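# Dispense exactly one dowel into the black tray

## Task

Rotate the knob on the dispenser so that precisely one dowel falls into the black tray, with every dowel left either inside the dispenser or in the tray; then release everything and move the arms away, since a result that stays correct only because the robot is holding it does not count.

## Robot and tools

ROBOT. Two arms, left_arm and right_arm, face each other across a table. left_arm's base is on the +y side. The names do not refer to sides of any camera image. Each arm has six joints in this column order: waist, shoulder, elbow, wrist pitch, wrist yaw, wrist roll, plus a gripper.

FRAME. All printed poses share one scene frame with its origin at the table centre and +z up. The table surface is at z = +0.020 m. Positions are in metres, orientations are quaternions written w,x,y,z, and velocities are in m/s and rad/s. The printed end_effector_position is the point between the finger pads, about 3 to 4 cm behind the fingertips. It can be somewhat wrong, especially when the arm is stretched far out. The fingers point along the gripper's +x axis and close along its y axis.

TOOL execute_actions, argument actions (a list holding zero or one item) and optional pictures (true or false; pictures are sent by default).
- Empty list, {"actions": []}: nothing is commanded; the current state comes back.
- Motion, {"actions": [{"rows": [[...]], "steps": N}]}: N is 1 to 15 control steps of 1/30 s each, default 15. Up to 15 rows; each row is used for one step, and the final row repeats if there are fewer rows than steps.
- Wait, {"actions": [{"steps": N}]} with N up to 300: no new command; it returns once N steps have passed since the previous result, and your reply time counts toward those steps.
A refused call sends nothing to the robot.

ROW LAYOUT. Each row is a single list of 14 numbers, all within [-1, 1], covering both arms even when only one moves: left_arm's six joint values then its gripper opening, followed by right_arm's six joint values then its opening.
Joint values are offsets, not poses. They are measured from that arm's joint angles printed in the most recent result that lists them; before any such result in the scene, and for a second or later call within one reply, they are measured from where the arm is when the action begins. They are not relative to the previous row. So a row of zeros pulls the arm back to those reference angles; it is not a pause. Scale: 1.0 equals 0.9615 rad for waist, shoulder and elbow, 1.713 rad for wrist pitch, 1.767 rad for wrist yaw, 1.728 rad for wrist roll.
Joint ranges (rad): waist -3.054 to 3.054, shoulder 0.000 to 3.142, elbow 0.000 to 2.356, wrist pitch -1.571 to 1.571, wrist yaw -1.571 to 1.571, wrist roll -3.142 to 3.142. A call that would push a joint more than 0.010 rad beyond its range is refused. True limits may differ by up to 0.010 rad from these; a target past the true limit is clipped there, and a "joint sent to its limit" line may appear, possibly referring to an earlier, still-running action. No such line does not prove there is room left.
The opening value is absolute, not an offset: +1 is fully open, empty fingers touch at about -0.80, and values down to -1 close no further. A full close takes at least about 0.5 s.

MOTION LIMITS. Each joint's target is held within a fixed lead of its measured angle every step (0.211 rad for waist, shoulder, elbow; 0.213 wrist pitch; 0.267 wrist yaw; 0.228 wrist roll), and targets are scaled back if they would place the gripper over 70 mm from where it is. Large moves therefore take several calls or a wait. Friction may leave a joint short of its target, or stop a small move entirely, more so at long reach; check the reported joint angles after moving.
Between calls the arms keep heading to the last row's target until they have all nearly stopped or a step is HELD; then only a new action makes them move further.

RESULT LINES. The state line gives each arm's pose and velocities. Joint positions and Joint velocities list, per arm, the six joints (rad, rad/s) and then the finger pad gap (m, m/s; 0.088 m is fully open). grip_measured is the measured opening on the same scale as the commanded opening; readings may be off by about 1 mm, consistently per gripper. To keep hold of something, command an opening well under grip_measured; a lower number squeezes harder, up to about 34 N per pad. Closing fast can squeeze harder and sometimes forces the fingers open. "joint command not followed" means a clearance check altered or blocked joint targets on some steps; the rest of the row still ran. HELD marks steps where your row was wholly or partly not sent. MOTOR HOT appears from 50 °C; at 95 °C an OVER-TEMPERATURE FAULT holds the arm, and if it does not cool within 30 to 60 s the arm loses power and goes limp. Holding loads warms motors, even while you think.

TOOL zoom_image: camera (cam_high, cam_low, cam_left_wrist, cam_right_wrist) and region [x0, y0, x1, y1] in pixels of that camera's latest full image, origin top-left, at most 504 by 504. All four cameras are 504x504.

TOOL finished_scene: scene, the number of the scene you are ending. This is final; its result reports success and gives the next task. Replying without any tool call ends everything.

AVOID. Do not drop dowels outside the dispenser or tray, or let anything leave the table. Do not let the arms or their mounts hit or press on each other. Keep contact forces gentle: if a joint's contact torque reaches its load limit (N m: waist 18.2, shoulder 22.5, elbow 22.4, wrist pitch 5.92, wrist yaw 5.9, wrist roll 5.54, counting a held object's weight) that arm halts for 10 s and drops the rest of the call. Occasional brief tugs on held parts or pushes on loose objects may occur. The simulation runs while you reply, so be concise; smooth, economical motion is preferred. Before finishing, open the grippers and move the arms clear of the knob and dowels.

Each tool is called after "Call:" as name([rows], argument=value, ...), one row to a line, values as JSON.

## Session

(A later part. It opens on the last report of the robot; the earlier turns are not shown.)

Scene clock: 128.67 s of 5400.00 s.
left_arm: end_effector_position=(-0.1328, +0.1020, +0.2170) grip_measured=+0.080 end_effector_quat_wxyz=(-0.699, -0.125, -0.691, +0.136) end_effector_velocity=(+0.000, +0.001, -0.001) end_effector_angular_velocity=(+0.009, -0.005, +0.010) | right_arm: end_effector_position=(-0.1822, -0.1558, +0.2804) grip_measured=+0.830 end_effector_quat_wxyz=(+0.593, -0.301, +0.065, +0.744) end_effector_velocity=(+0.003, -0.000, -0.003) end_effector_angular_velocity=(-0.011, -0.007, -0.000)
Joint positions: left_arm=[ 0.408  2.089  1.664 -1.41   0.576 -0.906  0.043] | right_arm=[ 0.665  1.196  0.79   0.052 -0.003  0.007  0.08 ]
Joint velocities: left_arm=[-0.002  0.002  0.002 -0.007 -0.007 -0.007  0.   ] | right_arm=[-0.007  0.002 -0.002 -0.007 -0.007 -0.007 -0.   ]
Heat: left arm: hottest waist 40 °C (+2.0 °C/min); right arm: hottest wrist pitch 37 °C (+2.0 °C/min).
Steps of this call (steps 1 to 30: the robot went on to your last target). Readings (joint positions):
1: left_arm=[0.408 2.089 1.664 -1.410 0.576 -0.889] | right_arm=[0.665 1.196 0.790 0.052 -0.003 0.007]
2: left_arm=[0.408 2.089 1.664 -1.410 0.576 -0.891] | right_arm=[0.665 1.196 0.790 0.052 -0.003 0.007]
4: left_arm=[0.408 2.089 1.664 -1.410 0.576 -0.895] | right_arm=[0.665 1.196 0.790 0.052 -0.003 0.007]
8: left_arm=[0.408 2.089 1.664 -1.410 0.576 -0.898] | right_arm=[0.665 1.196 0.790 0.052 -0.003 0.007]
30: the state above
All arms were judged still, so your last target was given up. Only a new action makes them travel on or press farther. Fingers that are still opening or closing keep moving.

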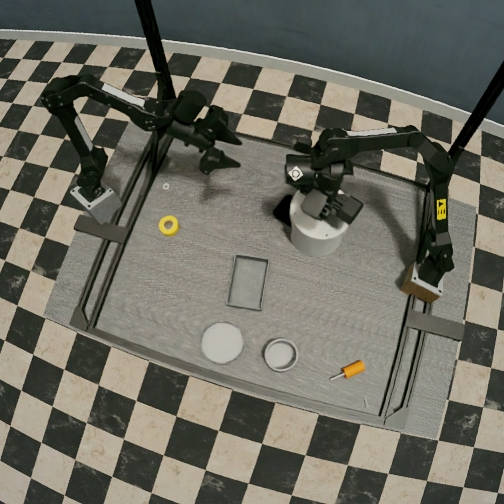

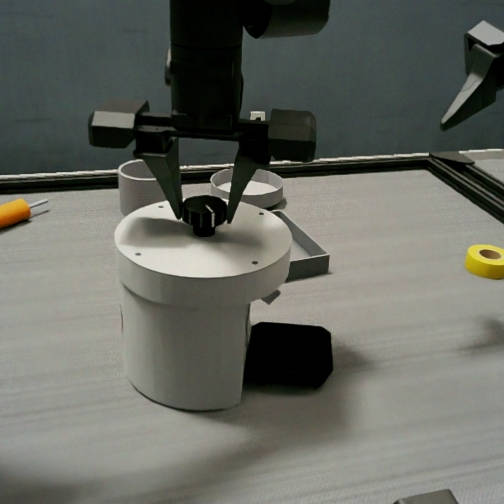

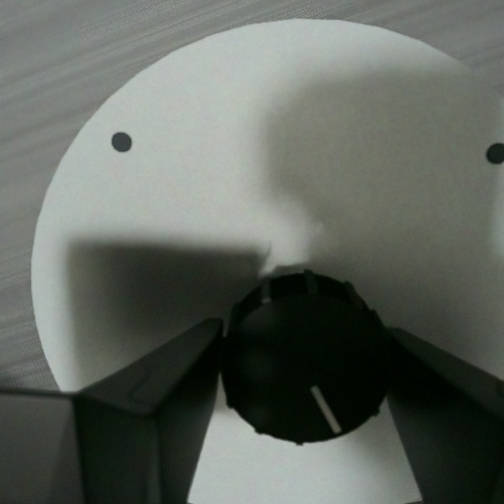

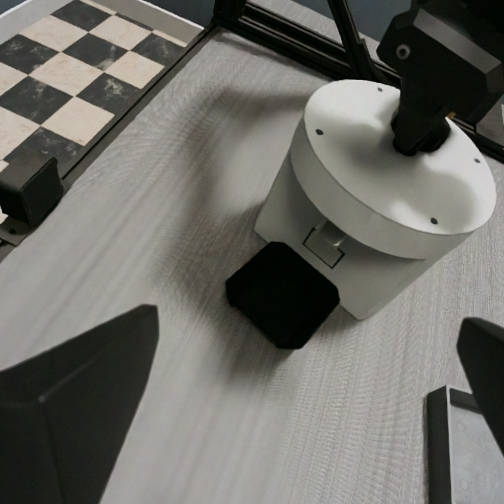

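Call:
execute_actions([
  {"rows":[[0,0,0,0,0,-0.04,-0.25,0,0,0,0,0,0,0.83],[0,0,0,0,0,-0.07,-0.25,0,0,0,0,0,0,0.83],[0,0,0,0,0,-0.1,-0.25,0,0,0,0,0,0,0.83],[0,0,0,0,0,-0.13,-0.25,0,0,0,0,0,0,0.83],[0,0,0,0,0,-0.16,-0.25,0,0,0,0,0,0,0.83],[0,0,0,0,0,-0.19,-0.25,0,0,0,0,0,0,0.83]],"steps":15},
], pictures=false)

Call:
execute_actions([
  {"steps":30},
])

Scene clock: 132.77 s of 5400.00 s.
left_arm: end_effector_position=(-0.1327, +0.1022, +0.2169) grip_measured=+0.080 end_effector_quat_wxyz=(-0.711, -0.016, -0.703, +0.027) end_effector_velocity=(+0.003, +0.003, -0.002) end_effector_angular_velocity=(+0.016, -0.017, +0.115) | right_arm: end_effector_position=(-0.1822, -0.1558, +0.2804) grip_measured=+0.830 end_effector_quat_wxyz=(+0.593, -0.301, +0.065, +0.744) end_effector_velocity=(+0.000, -0.002, +0.000) end_effector_angular_velocity=(-0.002, -0.016, +0.015)
Joint positions: left_arm=[ 0.407  2.089  1.664 -1.411  0.573 -1.217  0.043] | right_arm=[ 0.665  1.196  0.79   0.052 -0.003  0.007  0.08 ]
Joint velocities: left_arm=[-0.002  0.002 -0.002 -0.007 -0.022 -0.11  -0.   ] | right_arm=[-0.002 -0.007 -0.002 -0.007 -0.007 -0.022 -0.   ]
Heat: left arm: hottest waist 40 °C (+2.0 °C/min); right arm: hottest wrist pitch 37 °C (+2.0 °C/min).
Steps of this call (steps 1 to 90: nothing new was sent; then 0.60 s passed at rest; steps 91 to 105: all 15 steps of this action). Readings (joint positions):
91: left_arm=[0.408 2.089 1.664 -1.410 0.576 -0.916] | right_arm=[0.665 1.196 0.790 0.052 -0.003 0.007]
92: left_arm=[0.408 2.089 1.664 -1.410 0.576 -0.936] | right_arm=[0.665 1.196 0.790 0.052 -0.003 0.007]
94: left_arm=[0.408 2.089 1.664 -1.410 0.575 -1.001] | right_arm=[0.665 1.196 0.790 0.052 -0.003 0.007]
98: left_arm=[0.407 2.089 1.664 -1.411 0.574 -1.146] | right_arm=[0.665 1.196 0.790 0.052 -0.003 0.007]
105: the state above

Scene clock: 133.77 s of 5400.00 s.
left_arm: end_effector_position=(-0.1327, +0.1022, +0.2169) grip_measured=+0.080 end_effector_quat_wxyz=(-0.711, -0.012, -0.703, +0.022) end_effector_velocity=(+0.000, +0.002, +0.002) end_effector_angular_velocity=(+0.003, -0.006, -0.004) | right_arm: end_effector_position=(-0.1822, -0.1558, +0.2804) grip_measured=+0.830 end_effector_quat_wxyz=(+0.593, -0.301, +0.065, +0.744) end_effector_velocity=(+0.005, -0.003, -0.007) end_effector_angular_velocity=(-0.027, -0.025, +0.002)
Joint positions: left_arm=[ 0.407  2.089  1.664 -1.411  0.573 -1.23   0.043] | right_arm=[ 0.665  1.196  0.79   0.052 -0.003  0.007  0.08 ]
Joint velocities: left_arm=[ 0.002 -0.007 -0.002 -0.007 -0.007  0.007  0.   ] | right_arm=[-0.007  0.002 -0.007 -0.022 -0.007 -0.022 -0.   ]
Heat: left arm: hottest waist 40 °C (+2.0 °C/min); right arm: hottest wrist pitch 37 °C (+2.0 °C/min).
Steps of this call (steps 1 to 30: the robot went on to your last target). Readings (joint positions):
1: left_arm=[0.407 2.089 1.664 -1.411 0.573 -1.220] | right_arm=[0.665 1.196 0.790 0.052 -0.003 0.007]
2: left_arm=[0.407 2.089 1.664 -1.411 0.573 -1.222] | right_arm=[0.665 1.196 0.790 0.052 -0.003 0.007]
4: left_arm=[0.407 2.089 1.664 -1.411 0.573 -1.226] | right_arm=[0.665 1.196 0.790 0.052 -0.003 0.007]
8: left_arm=[0.407 2.089 1.664 -1.411 0.573 -1.229] | right_arm=[0.665 1.196 0.790 0.052 -0.003 0.007]
30: the state above
All arms were judged still, so your last target was given up. Only a new action makes them travel on or press farther. Fingers that are still opening or closing keep moving.

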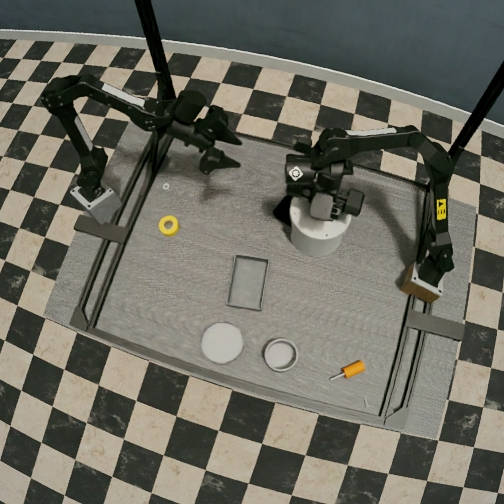

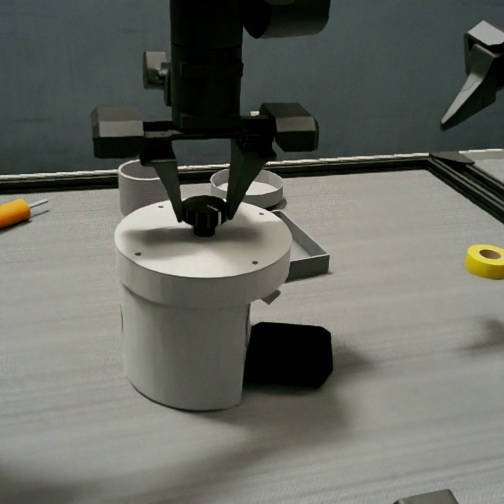

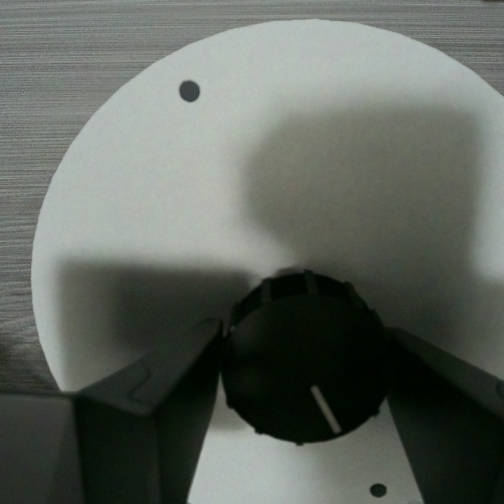

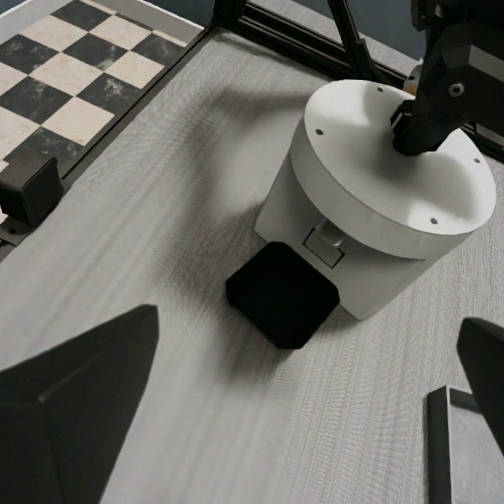

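Call:
execute_actions([
  {"rows":[[0,0,0,0,0,-0.04,-0.25,0,0,0,0,0,0,0.83],[0,0,0,0,0,-0.07,-0.25,0,0,0,0,0,0,0.83],[0,0,0,0,0,-0.1,-0.25,0,0,0,0,0,0,0.83],[0,0,0,0,0,-0.13,-0.25,0,0,0,0,0,0,0.83],[0,0,0,0,0,-0.16,-0.25,0,0,0,0,0,0,0.83],[0,0,0,0,0,-0.19,-0.25,0,0,0,0,0,0,0.83]],"steps":15},
], pictures=false)

Call:
execute_actions([
  {"steps":30},
])

Scene clock: 137.57 s of 5400.00 s.
left_arm: end_effector_position=(-0.1329, +0.1023, +0.2170) grip_measured=+0.081 end_effector_quat_wxyz=(-0.704, +0.098, -0.698, -0.087) end_effector_velocity=(-0.002, +0.002, -0.000) end_effector_angular_velocity=(+0.004, +0.010, +0.112) | right_arm: end_effector_position=(-0.1822, -0.1558, +0.2804) grip_measured=+0.830 end_effector_quat_wxyz=(+0.593, -0.301, +0.065, +0.744) end_effector_velocity=(-0.000, -0.002, +0.000) end_effector_angular_velocity=(-0.009, +0.014, +0.006)
Joint positions: left_arm=[ 0.407  2.089  1.664 -1.412  0.574 -1.54   0.043] | right_arm=[ 0.665  1.196  0.79   0.052 -0.003  0.007  0.08 ]
Joint velocities: left_arm=[-0.002 -0.002 -0.002 -0.007  0.007 -0.11  -0.   ] | right_arm=[-0.007 -0.007 -0.002 -0.007 -0.022  0.007  0.   ]
Heat: left arm: hottest waist 40 °C (+2.0 °C/min); right arm: hottest wrist pitch 37 °C (+1.0 °C/min).
Steps of this call (steps 1 to 90: nothing new was sent; then 0.30 s passed at rest; steps 91 to 105: all 15 steps of this action). Readings (joint positions):
91: left_arm=[0.407 2.089 1.664 -1.411 0.574 -1.243] | right_arm=[0.665 1.196 0.790 0.052 -0.003 0.007]
92: left_arm=[0.407 2.089 1.664 -1.412 0.574 -1.267] | right_arm=[0.665 1.196 0.790 0.052 -0.003 0.007]
94: left_arm=[0.407 2.089 1.664 -1.412 0.574 -1.333] | right_arm=[0.665 1.196 0.790 0.052 -0.003 0.007]
98: left_arm=[0.407 2.089 1.664 -1.412 0.574 -1.471] | right_arm=[0.665 1.196 0.790 0.052 -0.003 0.007]
105: the state above

Scene clock: 138.57 s of 5400.00 s.
left_arm: end_effector_position=(-0.1329, +0.1023, +0.2170) grip_measured=+0.081 end_effector_quat_wxyz=(-0.703, +0.103, -0.698, -0.092) end_effector_velocity=(-0.003, +0.001, -0.003) end_effector_angular_velocity=(+0.012, +0.009, +0.008) | right_arm: end_effector_position=(-0.1822, -0.1558, +0.2804) grip_measured=+0.830 end_effector_quat_wxyz=(+0.593, -0.301, +0.065, +0.744) end_effector_velocity=(+0.004, -0.001, -0.005) end_effector_angular_velocity=(-0.011, -0.015, -0.009)
Joint positions: left_arm=[ 0.407  2.089  1.664 -1.412  0.574 -1.553  0.043] | right_arm=[ 0.665  1.196  0.79   0.052 -0.003  0.007  0.08 ]
Joint velocities: left_arm=[-0.007  0.002 -0.002 -0.007  0.007 -0.007 -0.   ] | right_arm=[-0.002  0.002 -0.007 -0.007  0.007 -0.007 -0.   ]
Heat: left arm: hottest waist 40 °C (+2.0 °C/min); right arm: hottest wrist pitch 37 °C (+1.0 °C/min).
Steps of this call (steps 1 to 30: the robot went on to your last target). Readings (joint positions):
1: left_arm=[0.407 2.089 1.664 -1.412 0.574 -1.544] | right_arm=[0.665 1.196 0.790 0.052 -0.003 0.007]
2: left_arm=[0.407 2.089 1.664 -1.412 0.574 -1.546] | right_arm=[0.665 1.196 0.790 0.052 -0.003 0.007]
4: left_arm=[0.407 2.089 1.664 -1.412 0.574 -1.549] | right_arm=[0.665 1.196 0.790 0.052 -0.003 0.007]
8: left_arm=[0.407 2.089 1.664 -1.412 0.574 -1.552] | right_arm=[0.665 1.196 0.790 0.052 -0.003 0.007]
30: the state above
All arms were judged still, so your last target was given up. Only a new action makes them travel on or press farther. Fingers that are still opening or closing keep moving.

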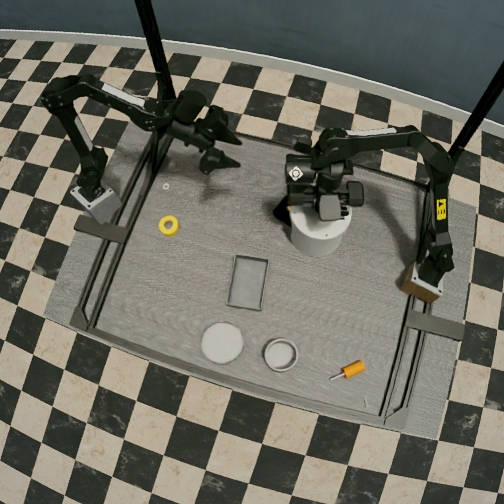

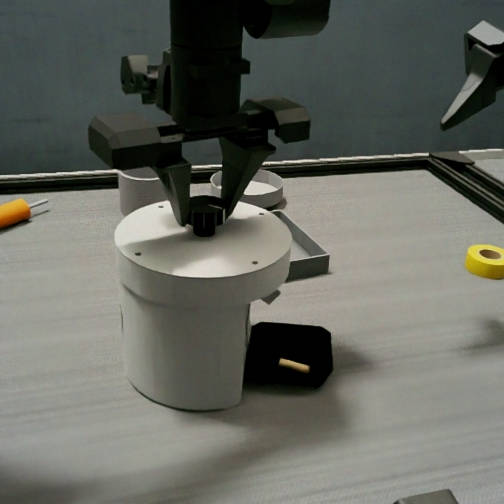

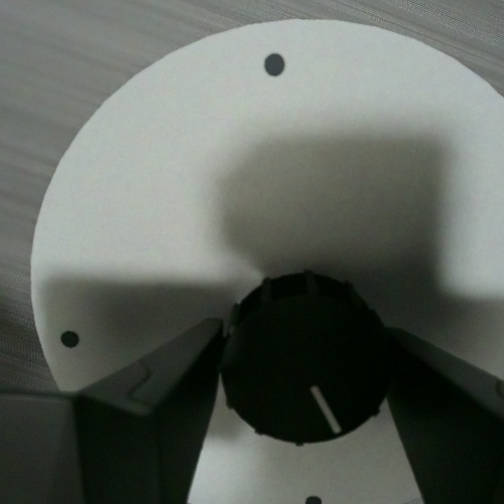

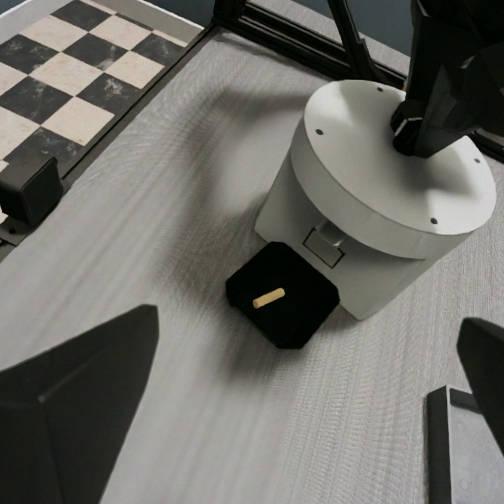

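Call:
execute_actions([
  {"rows":[[0,0,0,0,0,0,1,0,0,0,0,0,0,0.83]],"steps":10},
], pictures=false)

Call:
execute_actions([
  {"rows":[[0.015,0.01,0.05,-0.025,0,0,1,0,0,0,0,0,0,0.83],[0.03,0.02,0.09,-0.05,0,0,1,0,0,0,0,0,0,0.83],[0.046,0.03,0.14,-0.077,0,0,1,0,0,0,0,0,0,0.83]],"steps":15},
], pictures=false)

Call:
execute_actions([
  {"rows":[[0,-0.1,0,0,0,0,1,0,0,0,0,0,0,0.83],[0,-0.2,0,0,0,0,1,0,0,0,0,0,0,0.83],[0,-0.4,0,0,0,0,1,0,0,0,0,0,0,0.83]],"steps":15},
], pictures=false)

Call:
execute_actions([
  {"steps":20},
])

Scene clock: 143.70 s of 5400.00 s.
left_arm: end_effector_position=(-0.1328, +0.1022, +0.2170) grip_measured=+0.929 end_effector_quat_wxyz=(-0.703, +0.103, -0.698, -0.092) end_effector_velocity=(-0.001, +0.002, +0.001) end_effector_angular_velocity=(+0.002, +0.009, +0.013) | right_arm: end_effector_position=(-0.1822, -0.1558, +0.2804) grip_measured=+0.830 end_effector_quat_wxyz=(+0.593, -0.301, +0.065, +0.744) end_effector_velocity=(+0.003, -0.001, -0.001) end_effector_angular_velocity=(-0.001, -0.024, +0.001)
Joint positions: left_arm=[ 0.408  2.089  1.664 -1.412  0.574 -1.553  0.085] | right_arm=[ 0.665  1.196  0.79   0.052 -0.003  0.007  0.08 ]
Joint velocities: left_arm=[ 0.002 -0.002 -0.002 -0.007  0.007 -0.007  0.148] | right_arm=[-0.002 -0.002 -0.002 -0.007  0.007 -0.022 -0.   ]
Heat: left arm: hottest waist 40 °C (+1.0 °C/min); right arm: hottest wrist pitch 37 °C (+1.0 °C/min).
Steps of this call (steps 1 to 90: nothing new was sent; then 1.80 s passed at rest; steps 91 to 100: all 10 steps of this action). Readings (joint positions):
91: left_arm=[0.407 2.089 1.664 -1.412 0.574 -1.553] | right_arm=[0.665 1.196 0.790 0.052 -0.003 0.007]
92: left_arm=[0.408 2.089 1.664 -1.412 0.574 -1.553] | right_arm=[0.665 1.196 0.790 0.052 -0.003 0.007]
94: left_arm=[0.408 2.089 1.664 -1.412 0.574 -1.553] | right_arm=[0.665 1.196 0.790 0.052 -0.003 0.007]
98: left_arm=[0.408 2.089 1.664 -1.412 0.574 -1.553] | right_arm=[0.665 1.196 0.790 0.052 -0.003 0.007]
100: the state above

Scene clock: 144.20 s of 5400.00 s.
left_arm: end_effector_position=(-0.1336, +0.1025, +0.2476) grip_measured=+1.000 end_effector_quat_wxyz=(-0.696, +0.123, -0.699, -0.105) end_effector_velocity=(-0.001, +0.002, +0.001) end_effector_angular_velocity=(+0.025, +0.001, +0.035) | right_arm: end_effector_position=(-0.1822, -0.1558, +0.2804) grip_measured=+0.830 end_effector_quat_wxyz=(+0.593, -0.301, +0.065, +0.744) end_effector_velocity=(-0.002, -0.002, -0.000) end_effector_angular_velocity=(-0.011, +0.015, +0.011)
Joint positions: left_arm=[ 0.453  2.106  1.787 -1.538  0.574 -1.553  0.088] | right_arm=[ 0.665  1.196  0.79   0.052 -0.003  0.007  0.08 ]
Joint velocities: left_arm=[-0.002  0.012  0.022 -0.037 -0.007 -0.022  0.   ] | right_arm=[-0.002 -0.007 -0.002 -0.007 -0.022  0.007 -0.   ]
Heat: left arm: hottest waist 40 °C (+1.0 °C/min); right arm: hottest wrist pitch 37 °C (+1.0 °C/min).
Steps of this call (steps 1 to 15: all 15 steps of this action). Readings (joint positions):
1: left_arm=[0.408 2.089 1.669 -1.419 0.574 -1.553] | right_arm=[0.665 1.196 0.790 0.052 -0.003 0.007]
2: left_arm=[0.411 2.092 1.682 -1.438 0.574 -1.553] | right_arm=[0.665 1.196 0.790 0.052 -0.003 0.007]
4: left_arm=[0.424 2.101 1.723 -1.481 0.574 -1.553] | right_arm=[0.665 1.196 0.790 0.052 -0.003 0.007]
8: left_arm=[0.450 2.102 1.774 -1.520 0.574 -1.553] | right_arm=[0.665 1.196 0.790 0.052 -0.003 0.007]
15: the state above

Scene clock: 144.70 s of 5400.00 s.
left_arm: end_effector_position=(-0.2111, +0.1450, +0.3389) grip_measured=+1.000 end_effector_quat_wxyz=(-0.715, +0.161, -0.675, +0.083) end_effector_velocity=(+0.005, -0.003, -0.008) end_effector_angular_velocity=(+0.034, +0.006, +0.023) | right_arm: end_effector_position=(-0.1822, -0.1558, +0.2804) grip_measured=+0.830 end_effector_quat_wxyz=(+0.593, -0.301, +0.065, +0.744) end_effector_velocity=(+0.001, -0.002, -0.003) end_effector_angular_velocity=(-0.011, -0.019, +0.012)
Joint positions: left_arm=[ 0.453  1.726  1.795 -1.537  0.573 -1.553  0.088] | right_arm=[ 0.665  1.196  0.79   0.052 -0.003  0.007  0.08 ]
Joint velocities: left_arm=[-0.007  0.027 -0.002 -0.007 -0.007 -0.007  0.   ] | right_arm=[-0.002 -0.002 -0.007 -0.007 -0.007 -0.022 -0.   ]
Heat: left arm: hottest waist 40 °C (+1.0 °C/min); right arm: hottest wrist pitch 37 °C (+1.0 °C/min).
Steps of this call (steps 1 to 15: all 15 steps of this action). Readings (joint positions):
1: left_arm=[0.453 2.097 1.787 -1.538 0.574 -1.553] | right_arm=[0.665 1.196 0.790 0.052 -0.003 0.007]
2: left_arm=[0.453 2.076 1.785 -1.538 0.573 -1.553] | right_arm=[0.665 1.196 0.790 0.052 -0.003 0.007]
4: left_arm=[0.453 2.010 1.782 -1.537 0.573 -1.553] | right_arm=[0.665 1.196 0.790 0.052 -0.003 0.007]
8: left_arm=[0.453 1.820 1.785 -1.537 0.573 -1.553] | right_arm=[0.665 1.196 0.790 0.052 -0.003 0.007]
15: the state above

Scene clock: 145.37 s of 5400.00 s.
left_arm: end_effector_position=(-0.2112, +0.1450, +0.3389) grip_measured=+1.000 end_effector_quat_wxyz=(-0.715, +0.161, -0.675, +0.083) end_effector_velocity=(+0.001, +0.000, +0.002) end_effector_angular_velocity=(-0.012, -0.003, +0.019) | right_arm: end_effector_position=(-0.1822, -0.1558, +0.2804) grip_measured=+0.830 end_effector_quat_wxyz=(+0.593, -0.301, +0.065, +0.744) end_effector_velocity=(+0.002, -0.002, -0.003) end_effector_angular_velocity=(-0.008, -0.013, -0.003)
Joint positions: left_arm=[ 0.453  1.725  1.795 -1.537  0.573 -1.553  0.088] | right_arm=[ 0.665  1.196  0.79   0.052 -0.003  0.007  0.08 ]
Joint velocities: left_arm=[ 0.002 -0.007 -0.002  0.007 -0.007 -0.022  0.   ] | right_arm=[ 0.002 -0.002 -0.007 -0.007  0.007 -0.007  0.   ]
Heat: left arm: hottest waist 40 °C (+1.0 °C/min); right arm: hottest wrist pitch 37 °C (+1.0 °C/min).
Steps of this call (steps 1 to 15: the robot went on to your last target; steps 16 to 20: nothing new was sent). Readings (joint positions):
1: left_arm=[0.453 1.727 1.795 -1.537 0.573 -1.553] | right_arm=[0.665 1.196 0.790 0.052 -0.003 0.007]
2: left_arm=[0.453 1.727 1.795 -1.537 0.573 -1.553] | right_arm=[0.665 1.196 0.790 0.052 -0.003 0.007]
4: left_arm=[0.453 1.726 1.795 -1.537 0.573 -1.553] | right_arm=[0.665 1.196 0.790 0.052 -0.003 0.007]
8: left_arm=[0.453 1.725 1.795 -1.537 0.573 -1.553] | right_arm=[0.665 1.196 0.790 0.052 -0.003 0.007]
20: the state above
All arms were judged still, so your last target was given up. Only a new action makes them travel on or press farther. Fingers that are still opening or closing keep moving.

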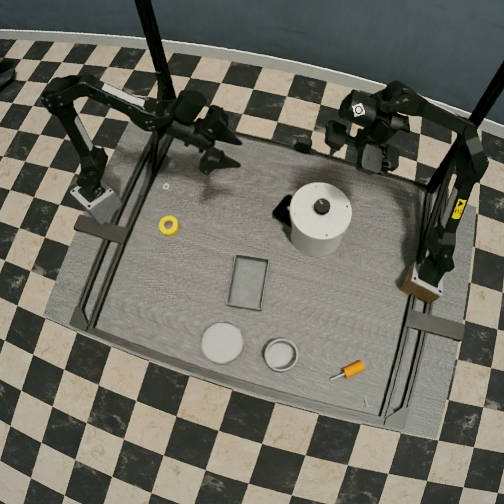

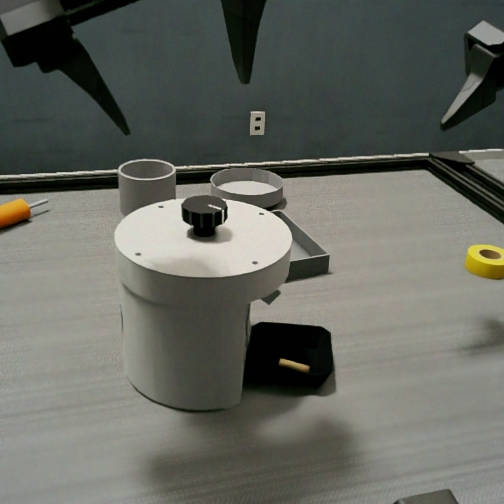

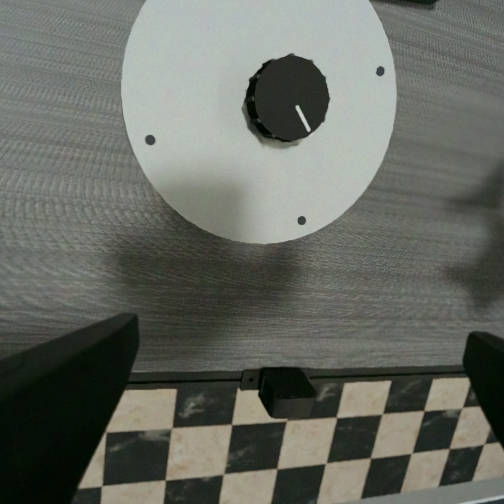

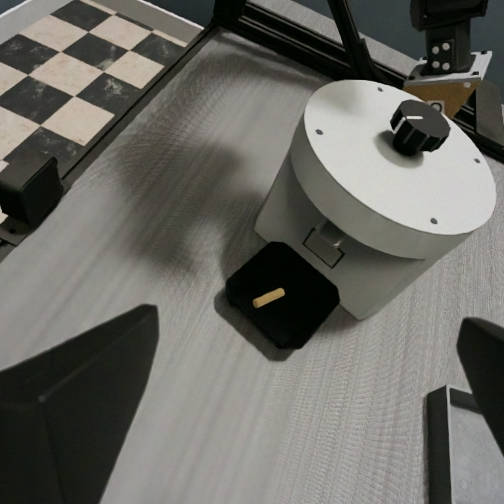

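Call:
finished_scene(scene=2)

The scene is finished: the task was done.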